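## Task

On the top of the two-door cabinet beside arm1, build a three-level stack. Bottom: the short square timber piece. Middle: the long cardboard box. Top: the wooden block with one big hole. Each must rest on a long face, sit about centred on the item under it, and not overhang any edge of the cabinet top. All other objects must stay directly on top of the furniture they started on. The attempt fails if any object from a furniture top ends up on the floor unheld, or if any object, held or not, goes inside or beneath furniture. The stack must stand without the robots' support. Finish with every gripper open and the arms moved away.

## Robot and tools

Robots: three identical i2rt Big YAM arms named arm1, arm2 and arm3. Each has six revolute joints, a two-finger gripper and a wrist camera. Reach is roughly 1.0 m from the joint1 axis. The arms move independently and never wait for one another. Joints travel at different speeds, so the path between two postures can sweep wide. A loose object may occasionally get a small push from outside.

Frame: one shared scene frame with its origin on the floor and +z up. The hand point lies midway between the fingertips. The hand's z axis runs along the fingers, and the fingers open and close along its y axis. Foot poses are not printed.

Cameras: arm1_cam_wrist, arm2_cam_wrist and arm3_cam_wrist are 504x504 fisheye views. With joints 1 and 6 at 0 and the hand level and pointing forward, the wrist camera sits above the hand looking at the fingertips. room_a and room_b are fixed room cameras giving 672x504 images. Calibration (intrinsics K, distortion D, and T_world_to_cam in metres) was supplied. It is approximate: room cameras may be a couple of degrees and some millimetres off. Wrist camera poses come from reported joint angles, so they can be off by more.

Tool execute_actions: arguments "actions" (a list holding exactly one action, or empty) and optional "cameras" (a list from arm1_cam_wrist, arm2_cam_wrist, arm3_cam_wrist, room_a, room_b, all; omitted, null or ["all"] means all, [] means none). An action is an object with one entry per arm you want to command ("arm1", "arm2", "arm3"), each containing "joints": an object of absolute targets by name. Every arm gets its own separate set. Names, units and ranges: joint1_rad -2.879 to 2.879 (base yaw, positive counter-clockwise viewed from above, 0 points the way the foot faces); joint2_rad 0 to 3.141 (shoulder, 0 means upper arm level and pointing back, increasing lifts it up then forward); joint3_rad 0 to 3.019 (elbow, 0 fully folded, increasing opens it); joint4_rad -1.692 to 1.57 (hand pitch, positive tips the fingers up); joint5_rad -1.57 to 1.57 (hand side swing, positive toward the arm's right); joint6_rad -2.094 to 2.094 (hand roll, positive clockwise seen from behind); gripper_m 0 to 0.093 metres of fingertip opening. All are absolute targets, not offsets. Done tolerances are about ±0.045, 0.14, 0.09, 0.055, 0.03, 0.035 rad and ±0.003 m. All commanded motions begin together. An unknown key or an out-of-range number rejects the whole call and nothing moves. An empty list only returns state and images. Example: {"arm1": {"joints": {"gripper_m": 0.05}}, "arm2": {"joints": {"joint1_rad": 0.3}}}.

Tool wait: "seconds" from 0 to 10. Nothing new is commanded; returns the same state and images as an empty action.

Tool zoom_image: "camera" (one camera name) and "region" [x0, y0, x1, y1] in pixels of that camera's latest full image, top-left is (0, 0), at most 504 by 504. Gives a closer, possibly sharper crop.

Tool finished_scene: "scene" is the integer of the current scene. It ends that scene for good and reports success, then presents the next task. Call it only once the stack is stable and the arms are clear.

Result lines: joint_positions per arm; a "pictures" line naming the cameras in image order; joint torques (total drive output per arm joint, noisy, with per-arm offsets, nonzero even when free). joint_status tells how each commanded motion ended: reached; "off_target" (stopped short, may still push); "contact_stop" or "time_out" (target dropped, joint holds its resting place, though a timed-out joint may keep pushing toward a nearby target); "not_followed" (a self/inter-arm collision check blocked that arm's joint targets; a "joint command not followed" line with a "cause:" explains it, the gripper part still runs, and the blocked targets may be retried later). on_its_own lists what the arms are doing without your command; "held at" is a held target, not the current position. "limit_stop_at_motor_heat" marks keys halted by overheating; resend them afterwards.

Heat: holding loads or pushing warms motors. A MOTOR HOT warning appears at 85 °C; at 100 °C an OVER-TEMPERATURE FAULT drops that arm until it cools. To relieve a pushing joint, command its reported position.

Avoid: joints omitted from an action may still be driving to old targets; very small target changes may not move a joint. The arms do not stop on contact and can press hard, so do not drive into furniture or objects. Never let two robots press or hit each other (the collision check ignores fingers, gripper housings and wrist cameras and can react late). Do not drop, slam or knock objects, let anything reach the floor, or put anything into or under furniture. A loaded joint sags slightly.

Each tool is called by a JSON object that holds its "method" and its "body", one argument or row to a line.

## Session

{"method": "execute_actions", "body": {
  "actions": []
}}

Scene clock: 0.00 s.
Joint torques (N m, as the arm reports them, + toward a larger angle): no reading
Motor temperatures (°C, as the motors report them): arm1=[28 31 30 27 31 31] | arm2=[30 30 28 28 29 30] | arm3=[29 27 27 27 30 31]
arm1.joint_positions: joint1_rad=-0.038 joint2_rad=+0.589 joint3_rad=+1.512 joint4_rad=-1.215 joint5_rad=+0.189 joint6_rad=-0.152 gripper_m=+0.094
arm1.joint_status: not commanded
arm1.hand: x=-0.6929 y=+0.8134 z=+1.4550 quat_wxyz=(-0.584, +0.367, -0.708, -0.155) (m; scene frame)
arm2.joint_positions: joint1_rad=-0.521 joint2_rad=+0.548 joint3_rad=+1.557 joint4_rad=-1.229 joint5_rad=+0.277 joint6_rad=-0.479 gripper_m=+0.095
arm2.joint_status: not commanded
arm2.hand: x=+0.3402 y=+0.0022 z=+1.5215 quat_wxyz=(-0.588, +0.161, -0.763, +0.214) (m; scene frame)
arm3.joint_positions: joint1_rad=+0.453 joint2_rad=+0.456 joint3_rad=+1.574 joint4_rad=-1.240 joint5_rad=-0.059 joint6_rad=+0.149 gripper_m=+0.094
arm3.joint_status: not commanded
arm3.hand: x=+0.7232 y=-0.5694 z=+1.4583 quat_wxyz=(-0.527, +0.356, -0.658, -0.403) (m; scene frame)
pictures: arm1_cam_wrist, arm2_cam_wrist, arm3_cam_wrist, room_a, room_b
Images, in order (width x height): arm1_cam_wrist 504x504, arm2_cam_wrist 504x504, arm3_cam_wrist 504x504, room_a 672x504, room_b 672x504.

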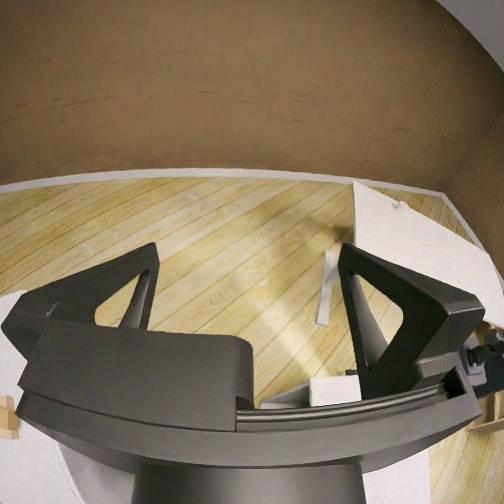

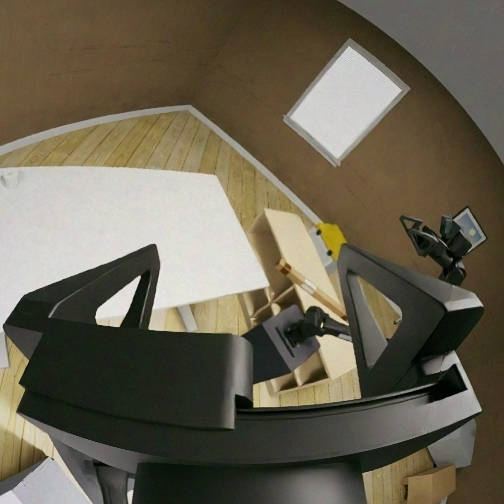

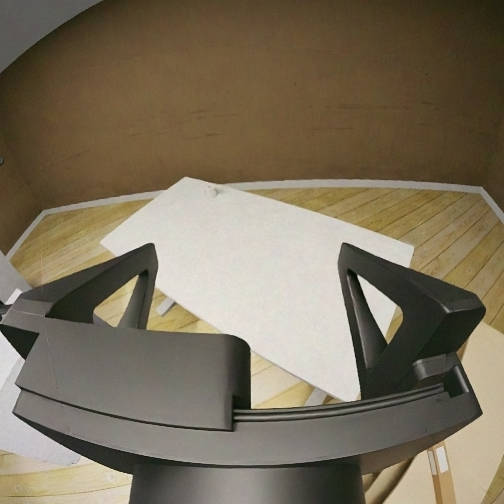

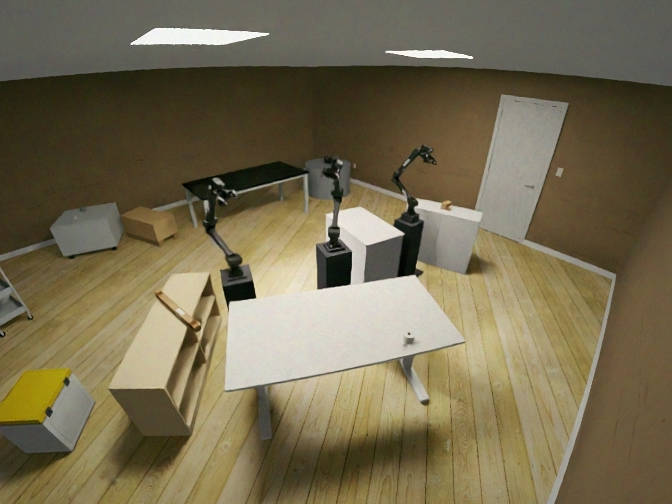

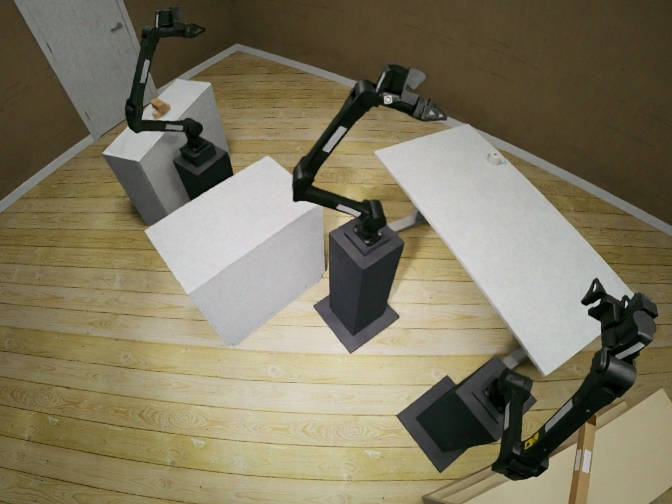

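{"method": "zoom_image", "body": {
  "camera": "room_a",
  "region": [300, 130, 520, 300]
}}

{"method": "zoom_image", "body": {
  "camera": "room_b",
  "region": [80, 0, 340, 240]
}}

{"method": "zoom_image", "body": {
  "camera": "room_a",
  "region": [90, 160, 490, 460]
}}

Region (300, 130, 520, 300) of room_a's 672x504 image, scaled by 2.291, with more detail than that image has; it fills the top 389 rows of this view, and the rest is white.

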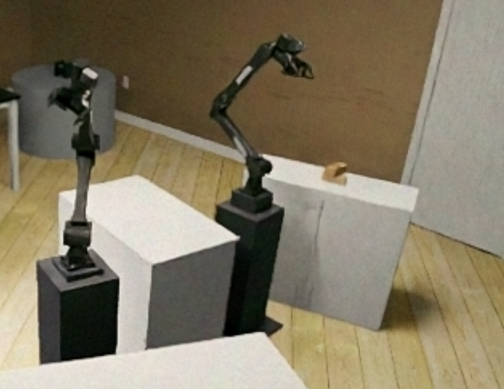

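Region (80, 0, 340, 240) of room_b's 672x504 image, scaled by 1.938, with more detail than that image has; it fills the top 465 rows of this view, and the rest is white.

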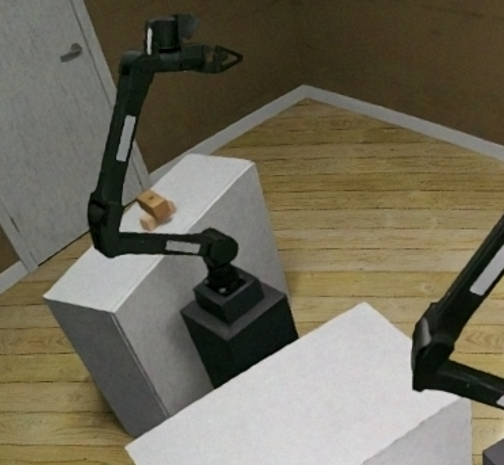

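Region (90, 160, 490, 460) of room_a's 672x504 image, scaled by 1.260, with more detail than that image has; it fills the top 378 rows of this view, and the rest is white.

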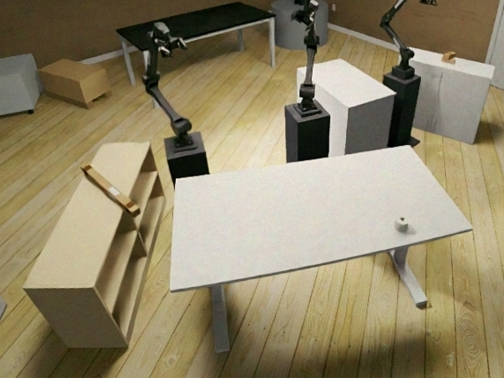

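{"method": "zoom_image", "body": {
  "camera": "room_b",
  "region": [380, 260, 672, 504]
}}

{"method": "zoom_image", "body": {
  "camera": "room_a",
  "region": [100, 240, 280, 400]
}}

{"method": "zoom_image", "body": {
  "camera": "room_b",
  "region": [100, 70, 240, 190]
}}

Region (380, 260, 672, 504) of room_b's 672x504 image, scaled by 1.726, with more detail than that image has; it fills the top 421 rows of this view, and the rest is white.

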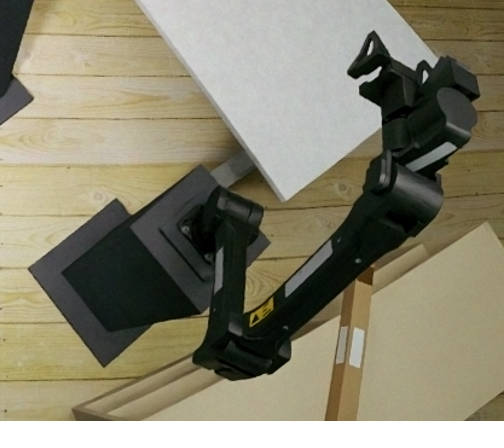

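Region (100, 240, 280, 400) of room_a's 672x504 image, scaled by 2.800, with more detail than that image has.

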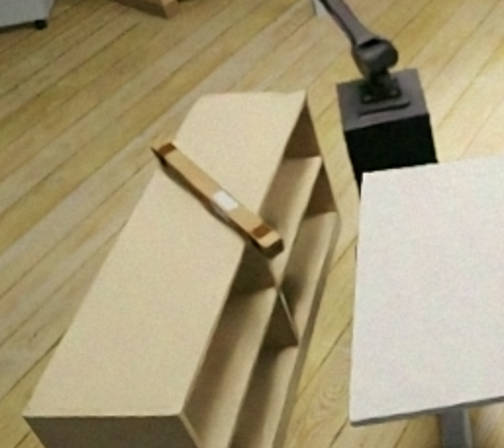

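Region (100, 70, 240, 190) of room_b's 672x504 image, scaled by 3.600, with more detail than that image has; it fills the top 432 rows of this view, and the rest is white.

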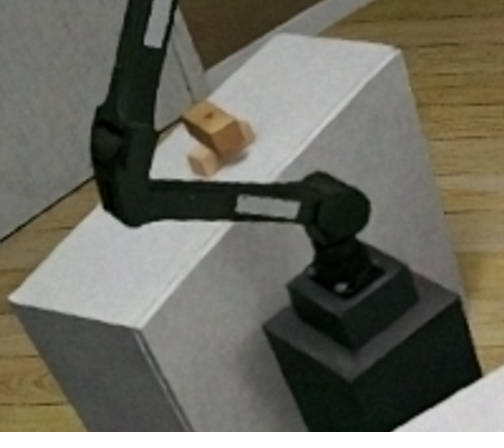

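{"method": "execute_actions", "body": {
  "actions": [
    {"arm1": {"joints": {"joint1_rad": 1.6, "joint2_rad": 1.0, "joint3_rad": 1.2, "joint4_rad": -1.2, "joint5_rad": 0, "joint6_rad": 0}}, "arm2": {"joints": {"joint1_rad": -0.9, "joint2_rad": 1.0, "joint3_rad": 1.0, "joint4_rad": -0.8, "joint5_rad": 0, "joint6_rad": 0}}, "arm3": {"joints": {"joint1_rad": -1.3, "joint2_rad": 1.0, "joint3_rad": 1.4, "joint4_rad": -1.4, "joint5_rad": 0, "joint6_rad": 0}}}
  ]
}}

Scene clock: 36.27 s.
Joint torques (N m, as the arm reports them, + toward a larger angle): arm1=[ 0.59 -7.27 13.47  1.17 -0.03  0.15] | arm2=[ 0.42 -5.53 10.69  2.38 -0.25  0.14] | arm3=[ 0.02 -5.79 10.56  0.44 -0.02 -0.22]
Motor temperatures (°C, as the motors report them): arm1=[28 31 33 28 31 31] | arm2=[30 30 30 28 29 30] | arm3=[29 27 29 27 30 31]
arm1.joint_positions: joint1_rad=+1.599 joint2_rad=+0.996 joint3_rad=+1.165 joint4_rad=-1.204 joint5_rad=-0.001 joint6_rad=-0.014 gripper_m=+0.094
arm1.joint_status: all done
arm1.hand: x=-1.1535 y=+0.8674 z=+1.1534 quat_wxyz=(-0.078, +0.930, -0.263, -0.246) (m; scene frame)
arm2.joint_positions: joint1_rad=-0.897 joint2_rad=+0.990 joint3_rad=+0.992 joint4_rad=-0.822 joint5_rad=+0.003 joint6_rad=-0.008 gripper_m=+0.095
arm2.joint_status: all done
arm2.hand: x=+0.5700 y=-0.0779 z=+1.1693 quat_wxyz=(-0.360, -0.101, -0.926, +0.052) (m; scene frame)
arm3.joint_positions: joint1_rad=-1.299 joint2_rad=+1.008 joint3_rad=+1.380 joint4_rad=-1.387 joint5_rad=+0.001 joint6_rad=+0.016 gripper_m=+0.094
arm3.joint_status: all done
arm3.hand: x=+0.9606 y=-0.9060 z=+1.2028 quat_wxyz=(-0.259, -0.321, -0.907, +0.087) (m; scene frame)
pictures: arm1_cam_wrist, arm2_cam_wrist, arm3_cam_wrist, room_a, room_b
camera_calibration (this result's frames):
arm1_cam_wrist: T_world_to_cam=[[0.51541, 0.856278, 0.0337864, -0.190501], [0.850828, -0.516035, 0.0989877, 1.32155], [0.102196, -0.0222728, -0.994515, 1.4071], [0, 0, 0, 1]] pos_world=[-1.17003, 0.87643, 1.275]
arm2_cam_wrist: T_world_to_cam=[[-0.215813, -0.976137, 0.0241275, 0.0210873], [-0.968738, 0.21095, -0.130566, 0.730062], [0.12236, -0.051551, -0.991146, 1.2102], [0, 0, 0, 1]] pos_world=[0.563708, -0.0710354, 1.2943]
arm3_cam_wrist: T_world_to_cam=[[-0.622201, -0.782853, -0.00267541, -0.107701], [-0.780858, 0.620364, 0.0735472, 1.22499], [-0.0559169, 0.0478502, -0.997288, 1.42282], [0, 0, 0, 1]] pos_world=[0.969088, -0.912333, 1.32858]
Images, in order (width x height): arm1_cam_wrist 504x504, arm2_cam_wrist 504x504, arm3_cam_wrist 504x504, room_a 672x504, room_b 672x504.

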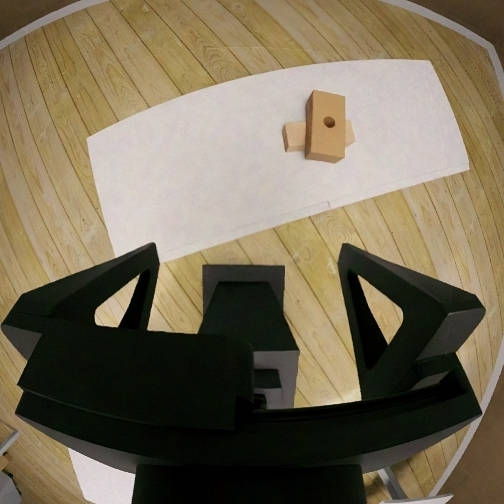

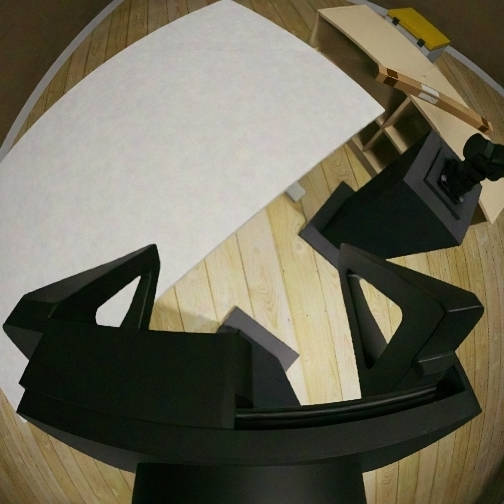

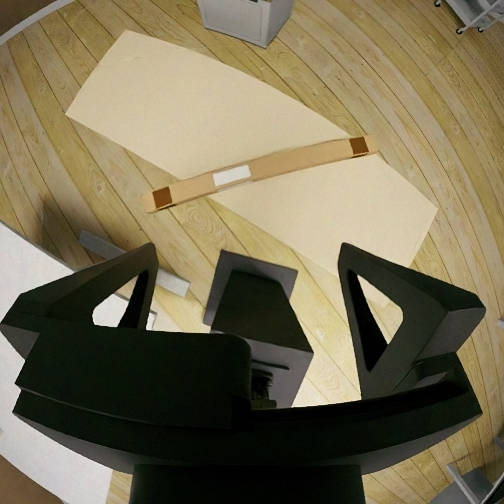

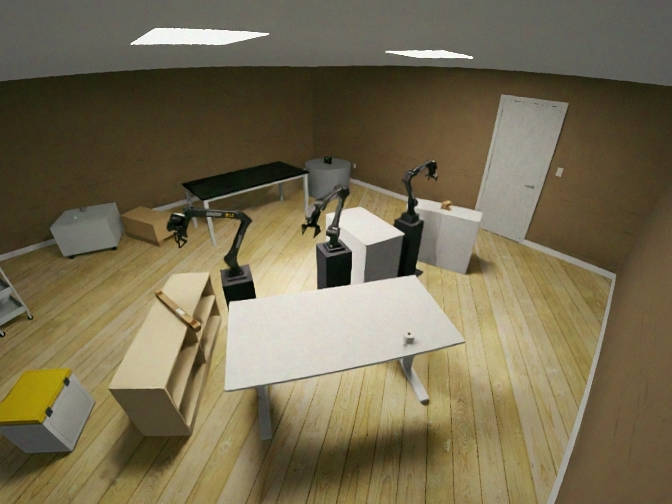

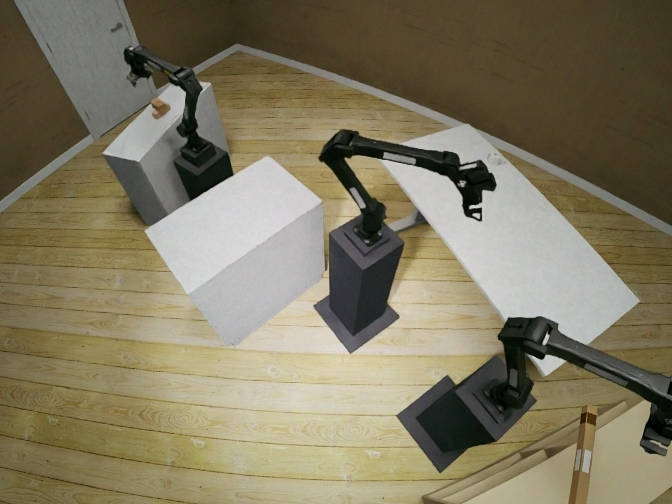

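{"method": "execute_actions", "body": {
  "actions": [
    {"arm1": {"joints": {"joint4_rad": -0.4}}, "arm2": {"joints": {"joint3_rad": 1.6}}, "arm3": {"joints": {"joint2_rad": 1.4}}}
  ],
  "cameras": ["arm3_cam_wrist"]
}}

Scene clock: 47.93 s.
Joint torques (N m, as the arm reports them, + toward a larger angle): arm1=[ 0.52 -8.1  14.1   2.38 -0.04  0.13] | arm2=[ 0.63 -4.13 11.56  2.44 -0.27  0.11] | arm3=[  0.35 -12.62  10.38  -0.18  -0.05  -0.21]
Motor temperatures (°C, as the motors report them): arm1=[28 31 35 28 31 32] | arm2=[30 30 32 28 29 30] | arm3=[29 27 31 27 30 31]
arm1.joint_positions: joint1_rad=+1.599 joint2_rad=+0.996 joint3_rad=+1.165 joint4_rad=-0.417 joint5_rad=-0.001 joint6_rad=-0.014 gripper_m=+0.094
arm1.joint_status: all done
arm1.hand: x=-1.2513 y=+0.9281 z=+1.3028 quat_wxyz=(-0.178, +0.764, -0.214, -0.582) (m; scene frame)
arm2.joint_positions: joint1_rad=-0.897 joint2_rad=+0.992 joint3_rad=+1.565 joint4_rad=-0.815 joint5_rad=+0.003 joint6_rad=-0.008 gripper_m=+0.095
arm2.joint_status: all done
arm2.hand: x=+0.5835 y=-0.0757 z=+1.4965 quat_wxyz=(-0.609, -0.084, -0.784, +0.081) (m; scene frame)
arm3.joint_positions: joint1_rad=-1.299 joint2_rad=+1.406 joint3_rad=+1.380 joint4_rad=-1.389 joint5_rad=+0.001 joint6_rad=+0.016 gripper_m=+0.094
arm3.joint_status: all done
arm3.hand: x=+1.0267 y=-0.9575 z=+1.0484 quat_wxyz=(-0.073, -0.332, -0.940, +0.025) (m; scene frame)
pictures: arm3_cam_wrist
camera_calibration (this result's frames):
arm3_cam_wrist: T_world_to_cam=[[-0.62235, -0.782738, 0.000821278, -0.110729], [-0.6967, 0.55442, 0.455223, 0.770116], [-0.356776, 0.282736, -0.890377, 1.69672], [0, 0, 0, 1]] pos_world=[1.07298, -0.993363, 1.16024]
Images, in order (width x height): arm3_cam_wrist 504x504.

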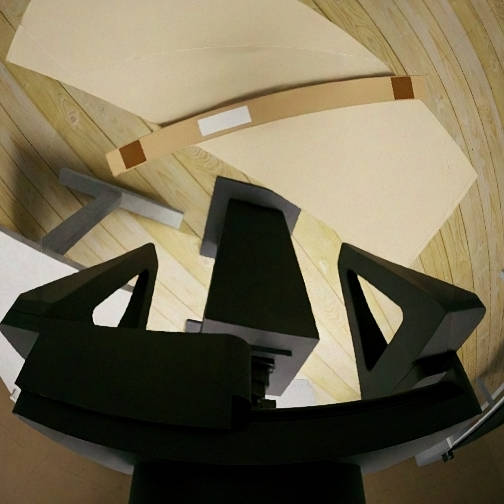

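{"method": "zoom_image", "body": {
  "camera": "arm3_cam_wrist",
  "region": [80, 40, 460, 240]
}}

Region (80, 40, 460, 240) of arm3_cam_wrist's 504x504 image, scaled by 1.326, with more detail than that image has; it fills the top 265 rows of this view, and the rest is white.

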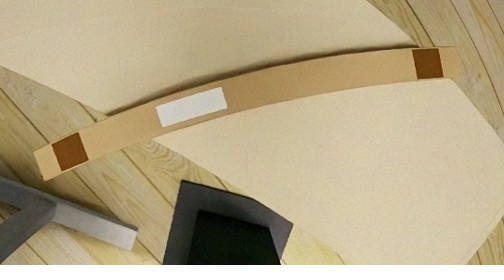

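{"method": "execute_actions", "body": {
  "actions": [
    {"arm1": {"joints": {"joint1_rad": 1.344, "joint2_rad": 1.448, "joint3_rad": 1.27, "joint4_rad": -0.81}}, "arm2": {"joints": {"joint4_rad": -1.5}}, "arm3": {"joints": {"joint1_rad": -1.37, "joint2_rad": 1.937, "joint3_rad": 1.40, "joint4_rad": -1.022, "joint6_rad": 1.23}}}
  ],
  "cameras": ["arm1_cam_wrist", "arm2_cam_wrist", "arm3_cam_wrist"]
}}

Scene clock: 144.87 s.
Joint torques (N m, as the arm reports them, + toward a larger angle): arm1=[  1.06 -15.53  12.48   0.94  -0.09   0.12] | arm2=[ 0.29 -3.49 11.07  0.69 -0.27  0.11] | arm3=[  0.91 -19.75   8.51   0.53   0.06   0.06]
Motor temperatures (°C, as the motors report them): arm1=[28 32 41 28 31 32] | arm2=[30 30 36 28 29 30] | arm3=[29 28 33 27 30 31]
arm1.joint_positions: joint1_rad=+1.334 joint2_rad=+1.450 joint3_rad=+1.244 joint4_rad=-0.807 joint5_rad=+0.001 joint6_rad=-0.013 gripper_m=+0.094
arm1.joint_status: all done
arm1.hand: x=-1.2041 y=+1.0710 z=+1.0430 quat_wxyz=(-0.117, +0.884, -0.382, -0.244) (m; scene frame)
arm2.joint_positions: joint1_rad=-0.897 joint2_rad=+0.992 joint3_rad=+1.565 joint4_rad=-1.482 joint5_rad=+0.003 joint6_rad=-0.008 gripper_m=+0.095
arm2.joint_status: all done
arm2.hand: x=+0.4968 y=-0.0575 z=+1.3619 quat_wxyz=(-0.319, -0.103, -0.941, +0.047) (m; scene frame)
arm3.joint_positions: joint1_rad=-1.374 joint2_rad=+1.948 joint3_rad=+1.380 joint4_rad=-1.034 joint5_rad=+0.001 joint6_rad=+1.213 gripper_m=+0.094
arm3.joint_status: all done
arm3.hand: x=+1.0733 y=-1.0451 z=+0.7927 quat_wxyz=(+0.015, -0.828, -0.561, +0.004) (m; scene frame)
pictures: arm1_cam_wrist, arm2_cam_wrist, arm3_cam_wrist
camera_calibration (this result's frames):
arm1_cam_wrist: T_world_to_cam=[[0.723144, 0.689628, 0.0384111, 0.0887754], [0.68624, -0.723673, 0.0732895, 1.53156], [0.0783396, -0.0266396, -0.996571, 1.28514], [0, 0, 0, 1]] pos_world=[-1.21589, 1.08136, 1.16508]
arm2_cam_wrist: T_world_to_cam=[[-0.215153, -0.976311, 0.0229227, 0.0218014], [-0.975938, 0.214101, -0.0413031, 0.562276], [0.0354169, -0.0312576, -0.998884, 1.46608], [0, 0, 0, 1]] pos_world=[0.501513, -0.0532729, 1.48717]
arm3_cam_wrist: T_world_to_cam=[[-0.931055, 0.363575, 0.0308151, 1.35552], [0.309169, 0.741231, 0.595812, -0.0282224], [0.193781, 0.56426, -0.802533, 1.14415], [0, 0, 0, 1]] pos_world=[1.04908, -1.11752, 0.893266]
Images, in order (width x height): arm1_cam_wrist 504x504, arm2_cam_wrist 504x504, arm3_cam_wrist 504x504.

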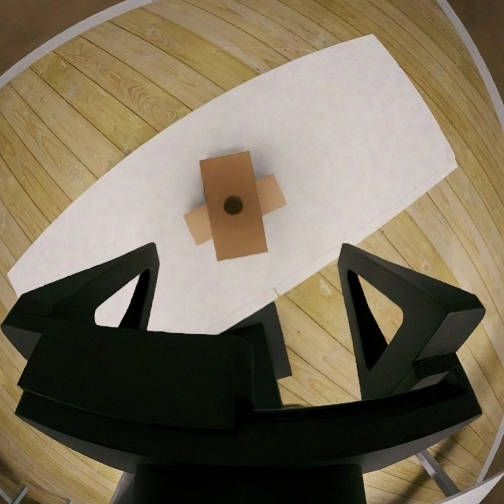

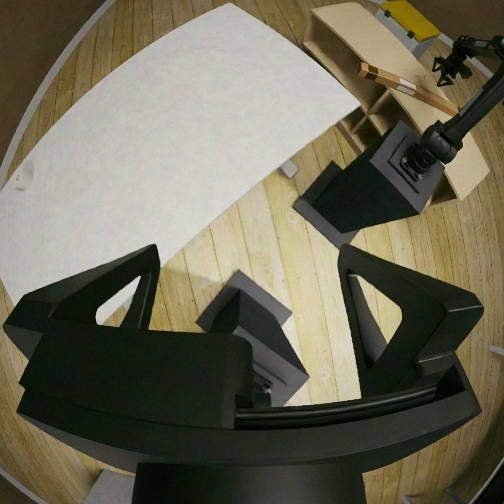

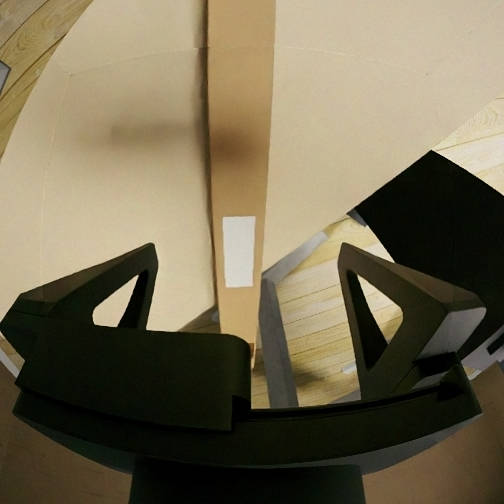

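{"method": "zoom_image", "body": {
  "camera": "arm1_cam_wrist",
  "region": [150, 120, 330, 300]
}}

Region (150, 120, 330, 300) of arm1_cam_wrist's 504x504 image, scaled by 2.800, with more detail than that image has.

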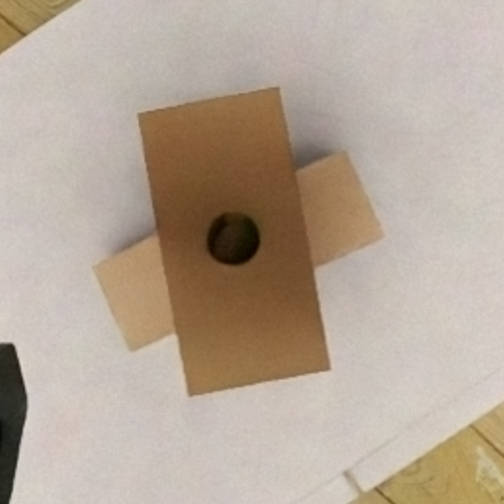

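{"method": "execute_actions", "body": {
  "actions": [
    {"arm1": {"joints": {"joint1_rad": 1.36, "joint2_rad": 1.92, "joint3_rad": 1.625, "joint4_rad": -1.125, "joint6_rad": -0.183}}, "arm3": {"joints": {"joint2_rad": 2.04, "joint3_rad": 1.35, "joint4_rad": -0.745}}}
  ],
  "cameras": ["arm1_cam_wrist", "arm3_cam_wrist"]
}}

Scene clock: 222.47 s.
Joint torques (N m, as the arm reports them, + toward a larger angle): arm1=[  0.81 -23.28  12.76   0.05  -0.1   -0.15] | arm2=[ 0.28 -3.45 11.14  0.81 -0.25  0.12] | arm3=[  0.41 -18.93   6.94   0.9    0.09   0.05]
Motor temperatures (°C, as the motors report them): arm1=[28 33 40 28 31 32] | arm2=[30 30 37 28 29 30] | arm3=[29 30 33 27 30 31]
arm1.joint_positions: joint1_rad=+1.352 joint2_rad=+1.933 joint3_rad=+1.583 joint4_rad=-1.119 joint5_rad=+0.001 joint6_rad=-0.169 gripper_m=+0.094
arm1.joint_status: all done
arm1.hand: x=-1.2472 y=+1.1047 z=+0.8990 quat_wxyz=(-0.027, +0.948, -0.316, -0.037) (m; scene frame)
arm2.joint_positions: joint1_rad=-0.897 joint2_rad=+0.992 joint3_rad=+1.565 joint4_rad=-1.482 joint5_rad=+0.003 joint6_rad=-0.008 gripper_m=+0.095
arm2.joint_status: not commanded
arm2.hand: x=+0.4968 y=-0.0575 z=+1.3619 quat_wxyz=(-0.319, -0.103, -0.941, +0.047) (m; scene frame)
arm3.joint_positions: joint1_rad=-1.374 joint2_rad=+2.038 joint3_rad=+1.345 joint4_rad=-0.758 joint5_rad=+0.001 joint6_rad=+1.214 gripper_m=+0.094
arm3.joint_status: all done
arm3.hand: x=+1.1009 y=-1.0702 z=+0.7358 quat_wxyz=(-0.058, -0.827, -0.559, -0.014) (m; scene frame)
pictures: arm1_cam_wrist, arm3_cam_wrist
camera_calibration (this result's frames):
arm1_cam_wrist: T_world_to_cam=[[0.585095, 0.810007, 0.0394027, -0.203773], [0.685914, -0.52021, 0.508825, 0.979418], [0.43265, -0.270684, -0.859968, 1.73458], [0, 0, 0, 1]] pos_world=[-1.30304, 1.14408, 1.00136]
arm3_cam_wrist: T_world_to_cam=[[-0.926412, 0.360396, -0.108972, 1.48641], [0.246204, 0.798835, 0.54886, 0.181261], [0.284857, 0.481641, -0.828781, 0.937884], [0, 0, 0, 1]] pos_world=[1.06524, -1.13222, 0.83979]
Images, in order (width x height): arm1_cam_wrist 504x504, arm3_cam_wrist 504x504.

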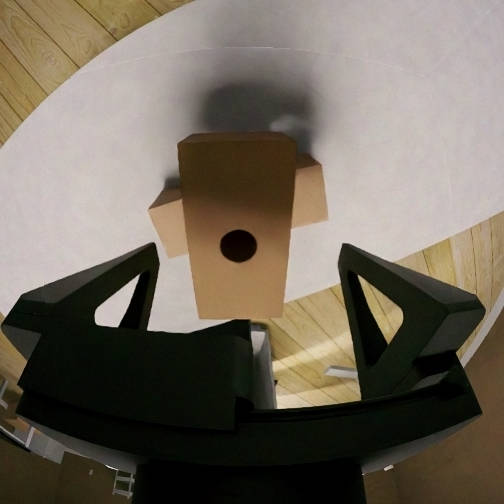

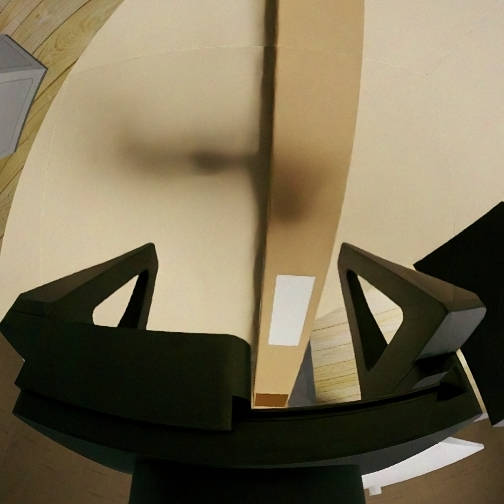

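{"method": "zoom_image", "body": {
  "camera": "arm1_cam_wrist",
  "region": [130, 110, 350, 330]
}}

Region (130, 110, 350, 330) of arm1_cam_wrist's 504x504 image, scaled by 2.291, with more detail than that image has.

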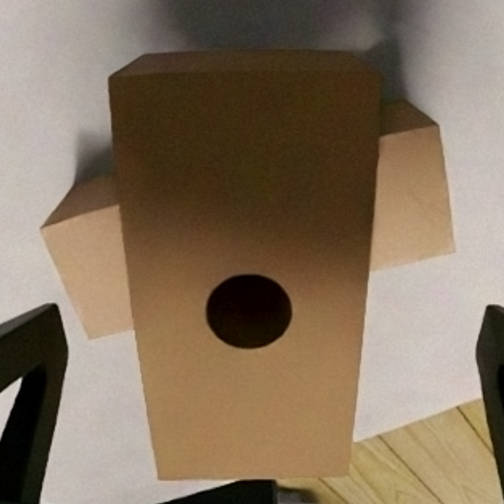

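{"method": "execute_actions", "body": {
  "actions": [
    {"arm1": {"joints": {"joint2_rad": 2.015}}, "arm3": {"joints": {"joint2_rad": 2.15, "joint4_rad": -0.79}}}
  ],
  "cameras": ["arm1_cam_wrist", "arm3_cam_wrist"]
}}

Scene clock: 244.20 s.
Joint torques (N m, as the arm reports them, + toward a larger angle): arm1=[  0.8  -24.14  11.58  -0.06  -0.1   -0.14] | arm2=[ 0.23 -3.72 11.13  0.61 -0.28  0.15] | arm3=[  0.42 -20.05   6.    -0.58   0.1    0.06]
Motor temperatures (°C, as the motors report them): arm1=[28 34 41 28 31 32] | arm2=[30 30 38 28 29 30] | arm3=[29 31 32 27 30 31]
arm1.joint_positions: joint1_rad=+1.352 joint2_rad=+2.026 joint3_rad=+1.592 joint4_rad=-1.119 joint5_rad=+0.001 joint6_rad=-0.169 gripper_m=+0.094
arm1.joint_status: all done
arm1.hand: x=-1.2443 y=+1.1025 z=+0.8487 quat_wxyz=(-0.007, +0.949, -0.317, +0.000) (m; scene frame)
arm2.joint_positions: joint1_rad=-0.897 joint2_rad=+0.992 joint3_rad=+1.565 joint4_rad=-1.482 joint5_rad=+0.003 joint6_rad=-0.008 gripper_m=+0.095
arm2.joint_status: not commanded
arm2.hand: x=+0.4968 y=-0.0575 z=+1.3619 quat_wxyz=(-0.319, -0.103, -0.941, +0.047) (m; scene frame)
arm3.joint_positions: joint1_rad=-1.374 joint2_rad=+2.152 joint3_rad=+1.345 joint4_rad=-0.780 joint5_rad=+0.001 joint6_rad=+1.214 gripper_m=+0.094
arm3.joint_status: all done
arm3.hand: x=+1.0791 y=-1.0503 z=+0.6743 quat_wxyz=(+0.008, -0.828, -0.560, +0.002) (m; scene frame)
pictures: arm1_cam_wrist, arm3_cam_wrist
camera_calibration (this result's frames):
arm1_cam_wrist: T_world_to_cam=[[0.584134, 0.811311, 0.0237281, -0.191061], [0.654186, -0.487908, 0.577916, 0.868093], [0.480446, -0.322058, -0.815751, 1.76804], [0, 0, 0, 1]] pos_world=[-1.30574, 1.14797, 0.945126]
arm3_cam_wrist: T_world_to_cam=[[-0.931033, 0.364526, 0.0172864, 1.37656], [0.303381, 0.746796, 0.591824, 0.0591755], [0.202826, 0.556252, -0.805881, 1.03503], [0, 0, 0, 1]] pos_world=[1.05374, -1.12172, 0.775292]
Images, in order (width x height): arm1_cam_wrist 504x504, arm3_cam_wrist 504x504.

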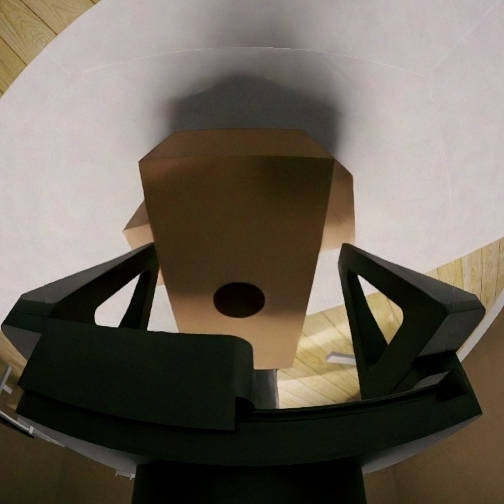

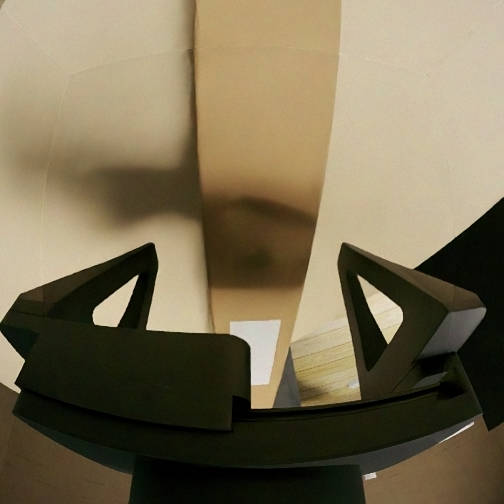

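{"method": "execute_actions", "body": {
  "actions": [
    {"arm1": {"joints": {"gripper_m": 0.04}}, "arm3": {"joints": {"gripper_m": 0.025}}}
  ],
  "cameras": ["arm1_cam_wrist", "arm3_cam_wrist"]
}}

Scene clock: 248.23 s.
Joint torques (N m, as the arm reports them, + toward a larger angle): arm1=[  0.79 -23.9   11.51  -0.09  -0.06  -0.13] | arm2=[ 0.4  -4.15 11.14  0.82 -0.3   0.16] | arm3=[  1.15 -19.75   5.99  -0.53   0.06   0.04]
Motor temperatures (°C, as the motors report them): arm1=[28 34 41 28 31 32] | arm2=[30 30 38 28 29 30] | arm3=[29 31 32 27 30 31]
arm1.joint_positions: joint1_rad=+1.353 joint2_rad=+2.026 joint3_rad=+1.592 joint4_rad=-1.120 joint5_rad=+0.000 joint6_rad=-0.170 gripper_m=+0.059
arm1.joint_status: gripper_m off_target (ended at +0.059, target +0.040)
arm1.hand: x=-1.2447 y=+1.1020 z=+0.8487 quat_wxyz=(-0.007, +0.949, -0.316, +0.000) (m; scene frame)
arm2.joint_positions: joint1_rad=-0.897 joint2_rad=+0.992 joint3_rad=+1.565 joint4_rad=-1.482 joint5_rad=+0.003 joint6_rad=-0.008 gripper_m=+0.095
arm2.joint_status: not commanded
arm2.hand: x=+0.4968 y=-0.0575 z=+1.3619 quat_wxyz=(-0.319, -0.103, -0.941, +0.047) (m; scene frame)
arm3.joint_positions: joint1_rad=-1.374 joint2_rad=+2.152 joint3_rad=+1.345 joint4_rad=-0.781 joint5_rad=+0.000 joint6_rad=+1.215 gripper_m=+0.048
arm3.joint_status: gripper_m off_target (ended at +0.048, target +0.025)
arm3.hand: x=+1.0790 y=-1.0501 z=+0.6743 quat_wxyz=(+0.008, -0.829, -0.560, +0.002) (m; scene frame)
pictures: arm1_cam_wrist, arm3_cam_wrist
camera_calibration (this result's frames):
arm1_cam_wrist: T_world_to_cam=[[0.582596, 0.81245, 0.0225278, -0.192552], [0.655435, -0.486032, 0.578081, 0.867464], [0.480611, -0.322022, -0.815669, 1.76815], [0, 0, 0, 1]] pos_world=[-1.30618, 1.14744, 0.945102]
arm3_cam_wrist: T_world_to_cam=[[-0.930602, 0.365578, 0.0182266, 1.37633], [0.304596, 0.745832, 0.592416, 0.0563218], [0.20298, 0.556855, -0.805426, 1.03509], [0, 0, 0, 1]] pos_world=[1.05356, -1.12156, 0.775238]
Images, in order (width x height): arm1_cam_wrist 504x504, arm3_cam_wrist 504x504.

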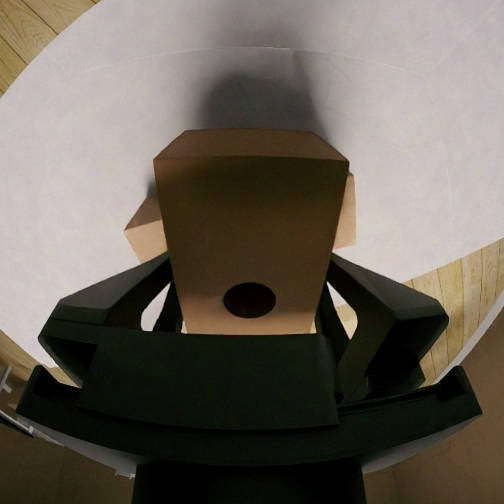

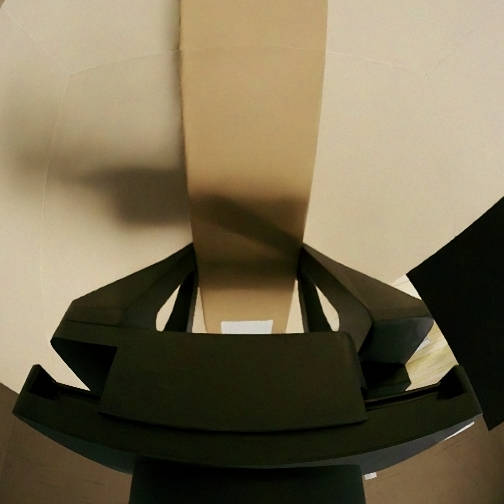

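{"method": "execute_actions", "body": {
  "actions": [
    {"arm1": {"joints": {"joint2_rad": 1.92}}, "arm3": {"joints": {"gripper_m": 0.08, "joint2_rad": 2.184, "joint4_rad": -0.745}}}
  ],
  "cameras": ["arm1_cam_wrist", "arm3_cam_wrist"]
}}

Scene clock: 262.40 s.
Joint torques (N m, as the arm reports them, + toward a larger angle): arm1=[  0.76 -23.47  11.94   0.14  -0.07  -0.13] | arm2=[-0.03 -3.23 11.1   0.73 -0.27  0.16] | arm3=[  0.31 -17.4    5.94   0.47   0.09   0.07]
Motor temperatures (°C, as the motors report them): arm1=[28 35 40 28 31 32] | arm2=[30 30 38 28 29 30] | arm3=[29 31 32 27 30 31]
arm1.joint_positions: joint1_rad=+1.353 joint2_rad=+1.936 joint3_rad=+1.592 joint4_rad=-1.120 joint5_rad=+0.000 joint6_rad=-0.170 gripper_m=+0.059
arm1.joint_status: all done
arm1.hand: x=-1.2498 y=+1.1064 z=+0.9009 quat_wxyz=(-0.028, +0.948, -0.315, -0.040) (m; scene frame)
arm2.joint_positions: joint1_rad=-0.897 joint2_rad=+0.992 joint3_rad=+1.565 joint4_rad=-1.482 joint5_rad=+0.003 joint6_rad=-0.008 gripper_m=+0.095
arm2.joint_status: not commanded
arm2.hand: x=+0.4968 y=-0.0575 z=+1.3619 quat_wxyz=(-0.319, -0.103, -0.941, +0.047) (m; scene frame)
arm3.joint_positions: joint1_rad=-1.374 joint2_rad=+2.161 joint3_rad=+1.345 joint4_rad=-0.758 joint5_rad=+0.000 joint6_rad=+1.215 gripper_m=+0.080
arm3.joint_status: all done
arm3.hand: x=+1.0816 y=-1.0525 z=+0.6694 quat_wxyz=(+0.001, -0.829, -0.560, +0.000) (m; scene frame)
pictures: arm1_cam_wrist, arm3_cam_wrist
camera_calibration (this result's frames):
arm1_cam_wrist: T_world_to_cam=[[0.583593, 0.811088, 0.0394479, -0.206857], [0.689362, -0.520513, 0.503832, 0.990212], [0.429185, -0.266839, -0.8629, 1.73192], [0, 0, 0, 1]] pos_world=[-1.30521, 1.14534, 1.00373]
arm3_cam_wrist: T_world_to_cam=[[-0.930583, 0.366051, 0.00468075, 1.3893], [0.298557, 0.751475, 0.588344, 0.0753983], [0.211846, 0.5489, -0.808597, 1.01612], [0, 0, 0, 1]] pos_world=[1.05509, -1.12296, 0.77077]
Images, in order (width x height): arm1_cam_wrist 504x504, arm3_cam_wrist 504x504.

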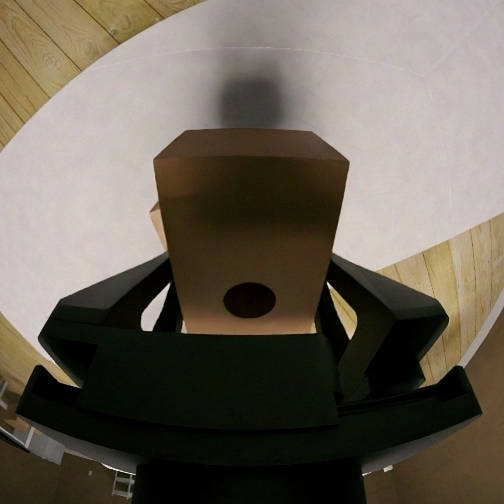

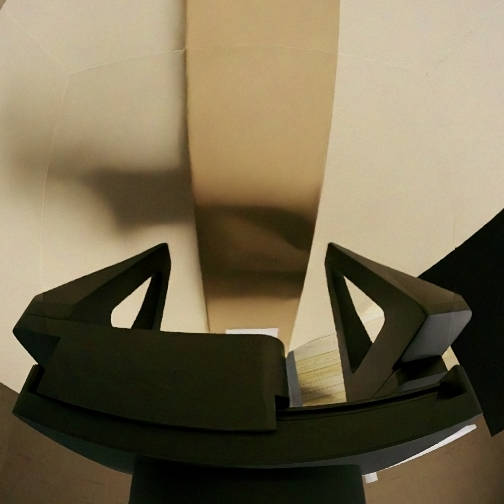

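{"method": "execute_actions", "body": {
  "actions": [
    {"arm1": {"joints": {"joint1_rad": 2.0, "joint2_rad": 1.99, "joint4_rad": -1.045, "joint6_rad": 0.1}}, "arm3": {"joints": {"joint2_rad": 2.2}}}
  ],
  "cameras": ["arm1_cam_wrist", "arm3_cam_wrist", "room_b"]
}}

Scene clock: 276.03 s.
Joint torques (N m, as the arm reports them, + toward a larger angle): arm1=[  1.82 -25.73  11.58   0.32  -0.1    0.13] | arm2=[ 0.41 -3.68 11.05  0.82 -0.26  0.15] | arm3=[  0.17 -17.56   5.72   0.62   0.08   0.02]
Motor temperatures (°C, as the motors report them): arm1=[28 35 41 28 31 32] | arm2=[30 30 38 28 29 30] | arm3=[29 31 32 27 30 31]
arm1.joint_positions: joint1_rad=+1.992 joint2_rad=+2.022 joint3_rad=+1.592 joint4_rad=-1.046 joint5_rad=+0.001 joint6_rad=+0.087 gripper_m=+0.059
arm1.joint_status: all done
arm1.hand: x=-1.4414 y=+0.7738 z=+0.8481 quat_wxyz=(-0.004, +0.991, -0.130, -0.039) (m; scene frame)
arm2.joint_positions: joint1_rad=-0.897 joint2_rad=+0.992 joint3_rad=+1.565 joint4_rad=-1.482 joint5_rad=+0.003 joint6_rad=-0.008 gripper_m=+0.095
arm2.joint_status: not commanded
arm2.hand: x=+0.4968 y=-0.0575 z=+1.3619 quat_wxyz=(-0.319, -0.103, -0.941, +0.047) (m; scene frame)
arm3.joint_positions: joint1_rad=-1.374 joint2_rad=+2.180 joint3_rad=+1.345 joint4_rad=-0.758 joint5_rad=+0.000 joint6_rad=+1.215 gripper_m=+0.080
arm3.joint_status: all done
arm3.hand: x=+1.0781 y=-1.0493 z=+0.6596 quat_wxyz=(+0.011, -0.829, -0.560, +0.002) (m; scene frame)
pictures: arm1_cam_wrist, arm3_cam_wrist, room_b
camera_calibration (this result's frames):
arm1_cam_wrist: T_world_to_cam=[[0.23891, 0.971, 0.00901991, -0.417935], [0.830589, -0.209157, 0.516116, 0.928008], [0.503035, -0.115814, -0.856471, 1.66397], [0, 0, 0, 1]] pos_world=[-1.50798, 0.792626, 0.949956]
arm3_cam_wrist: T_world_to_cam=[[-0.9304, 0.365875, 0.0221504, 1.37303], [0.306722, 0.744044, 0.593565, 0.0597887], [0.20069, 0.559047, -0.804481, 1.02713], [0, 0, 0, 1]] pos_world=[1.053, -1.12106, 0.760405]
Images, in order (width x height): arm1_cam_wrist 504x504, arm3_cam_wrist 504x504, room_b 672x504.

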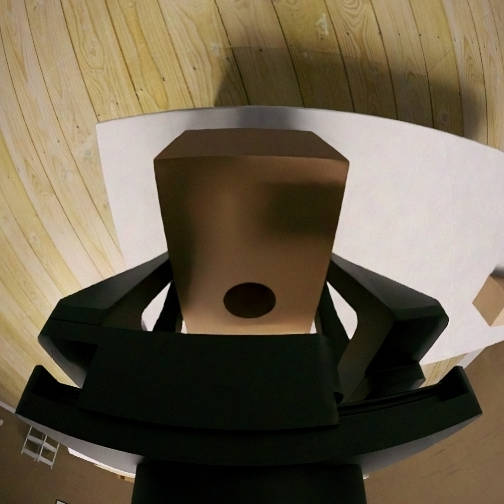

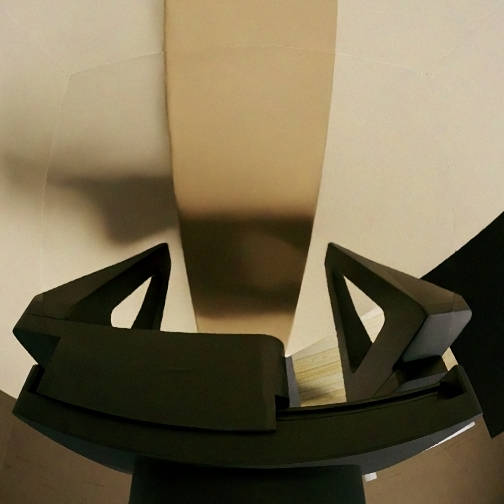

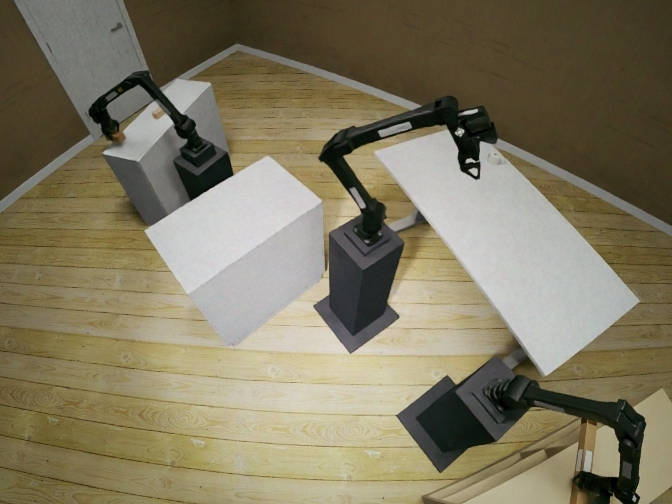

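{"method": "execute_actions", "body": {
  "actions": [
    {"arm1": {"joints": {"joint3_rad": 1.54}}, "arm3": {"joints": {"gripper_m": 0.025}}}
  ],
  "cameras": ["arm1_cam_wrist", "arm3_cam_wrist"]
}}

Scene clock: 287.80 s.
Joint torques (N m, as the arm reports them, + toward a larger angle): arm1=[  1.05 -24.38  10.03   0.18  -0.1    0.13] | arm2=[ 0.31 -3.66 11.09  0.66 -0.26  0.14] | arm3=[  0.94 -18.18   5.74   0.47   0.1    0.07]
Motor temperatures (°C, as the motors report them): arm1=[28 35 40 28 31 32] | arm2=[30 30 38 28 29 30] | arm3=[29 31 32 27 30 31]
arm1.joint_positions: joint1_rad=+1.992 joint2_rad=+2.017 joint3_rad=+1.520 joint4_rad=-1.046 joint5_rad=+0.001 joint6_rad=+0.087 gripper_m=+0.059
arm1.joint_status: all done
arm1.hand: x=-1.4125 y=+0.7688 z=+0.8265 quat_wxyz=(-0.003, +0.991, -0.130, -0.006) (m; scene frame)
arm2.joint_positions: joint1_rad=-0.897 joint2_rad=+0.992 joint3_rad=+1.565 joint4_rad=-1.482 joint5_rad=+0.003 joint6_rad=-0.008 gripper_m=+0.095
arm2.joint_status: not commanded
arm2.hand: x=+0.4968 y=-0.0575 z=+1.3619 quat_wxyz=(-0.319, -0.103, -0.941, +0.047) (m; scene frame)
arm3.joint_positions: joint1_rad=-1.374 joint2_rad=+2.180 joint3_rad=+1.345 joint4_rad=-0.757 joint5_rad=+0.000 joint6_rad=+1.216 gripper_m=+0.049
arm3.joint_status: gripper_m off_target (ended at +0.049, target +0.025)
arm3.hand: x=+1.0783 y=-1.0494 z=+0.6596 quat_wxyz=(+0.010, -0.829, -0.559, +0.002) (m; scene frame)
pictures: arm1_cam_wrist, arm3_cam_wrist
camera_calibration (this result's frames):
arm1_cam_wrist: T_world_to_cam=[[0.23843, 0.971067, 0.0133752, -0.424117], [0.795614, -0.203211, 0.570704, 0.815027], [0.55691, -0.125432, -0.821047, 1.68454], [0, 0, 0, 1]] pos_world=[-1.48546, 0.788763, 0.923619]
arm3_cam_wrist: T_world_to_cam=[[-0.930133, 0.366596, 0.0214433, 1.37414], [0.306962, 0.744122, 0.593344, 0.0598114], [0.201561, 0.558471, -0.804663, 1.02574], [0, 0, 0, 1]] pos_world=[1.05303, -1.12111, 0.760424]
Images, in order (width x height): arm1_cam_wrist 504x504, arm3_cam_wrist 504x504.

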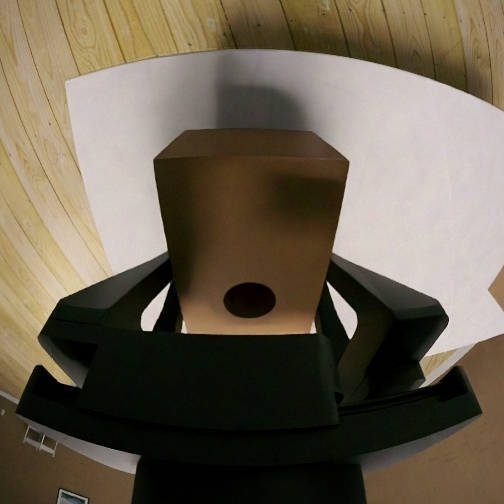

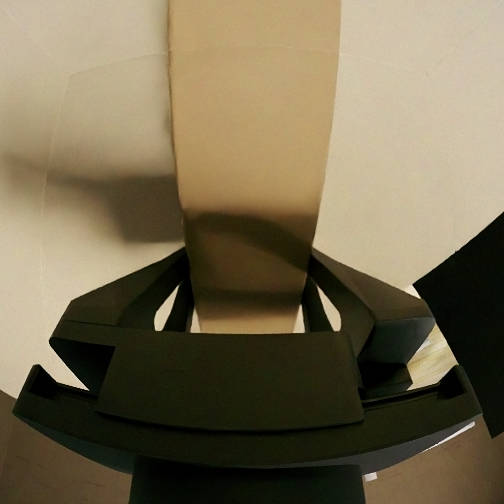

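{"method": "execute_actions", "body": {
  "actions": [
    {"arm1": {"joints": {"joint2_rad": 2.055}}, "arm3": {"joints": {"joint2_rad": 1.95, "joint3_rad": 1.78, "joint4_rad": -1.37}}}
  ],
  "cameras": ["arm1_cam_wrist", "arm3_cam_wrist"]
}}

Scene clock: 322.20 s.
Joint torques (N m, as the arm reports them, + toward a larger angle): arm1=[  1.08 -23.23   9.71   0.08  -0.06   0.11] | arm2=[ 0.11 -3.66 11.02  0.75 -0.26  0.15] | arm3=[  0.72 -20.41   8.86  -0.75   0.08   0.06]
Motor temperatures (°C, as the motors report them): arm1=[28 36 39 28 31 32] | arm2=[30 30 39 28 29 30] | arm3=[29 31 32 27 30 31]
arm1.joint_positions: joint1_rad=+1.992 joint2_rad=+2.060 joint3_rad=+1.520 joint4_rad=-1.046 joint5_rad=+0.000 joint6_rad=+0.089 gripper_m=+0.059
arm1.joint_status: all done
arm1.hand: x=-1.4068 y=+0.7677 z=+0.8022 quat_wxyz=(-0.001, +0.991, -0.131, +0.015) (m; scene frame)
arm2.joint_positions: joint1_rad=-0.897 joint2_rad=+0.992 joint3_rad=+1.565 joint4_rad=-1.482 joint5_rad=+0.003 joint6_rad=-0.008 gripper_m=+0.095
arm2.joint_status: not commanded
arm2.hand: x=+0.4968 y=-0.0575 z=+1.3619 quat_wxyz=(-0.319, -0.103, -0.941, +0.047) (m; scene frame)
arm3.joint_positions: joint1_rad=-1.374 joint2_rad=+1.946 joint3_rad=+1.774 joint4_rad=-1.358 joint5_rad=+0.000 joint6_rad=+1.216 gripper_m=+0.049
arm3.joint_status: all done
arm3.hand: x=+1.1260 y=-1.0930 z=+0.9329 quat_wxyz=(-0.020, -0.829, -0.559, -0.005) (m; scene frame)
pictures: arm1_cam_wrist, arm3_cam_wrist
camera_calibration (this result's frames):
arm1_cam_wrist: T_world_to_cam=[[0.239848, 0.970692, 0.0151474, -0.423219], [0.770343, -0.199793, 0.60552, 0.757944], [0.5908, -0.133564, -0.795686, 1.69484], [0, 0, 0, 1]] pos_world=[-1.48368, 0.788616, 0.89602]
arm3_cam_wrist: T_world_to_cam=[[-0.929804, 0.366329, -0.0356133, 1.48124], [0.280586, 0.768126, 0.575546, -0.0120378], [0.238195, 0.525152, -0.816993, 1.19423], [0, 0, 0, 1]] pos_world=[1.09618, -1.16053, 1.03536]
Images, in order (width x height): arm1_cam_wrist 504x504, arm3_cam_wrist 504x504.

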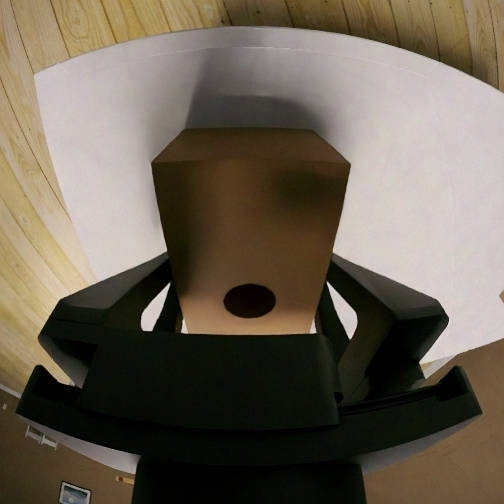

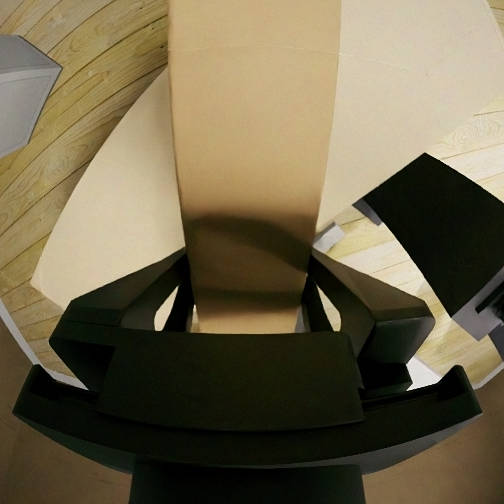

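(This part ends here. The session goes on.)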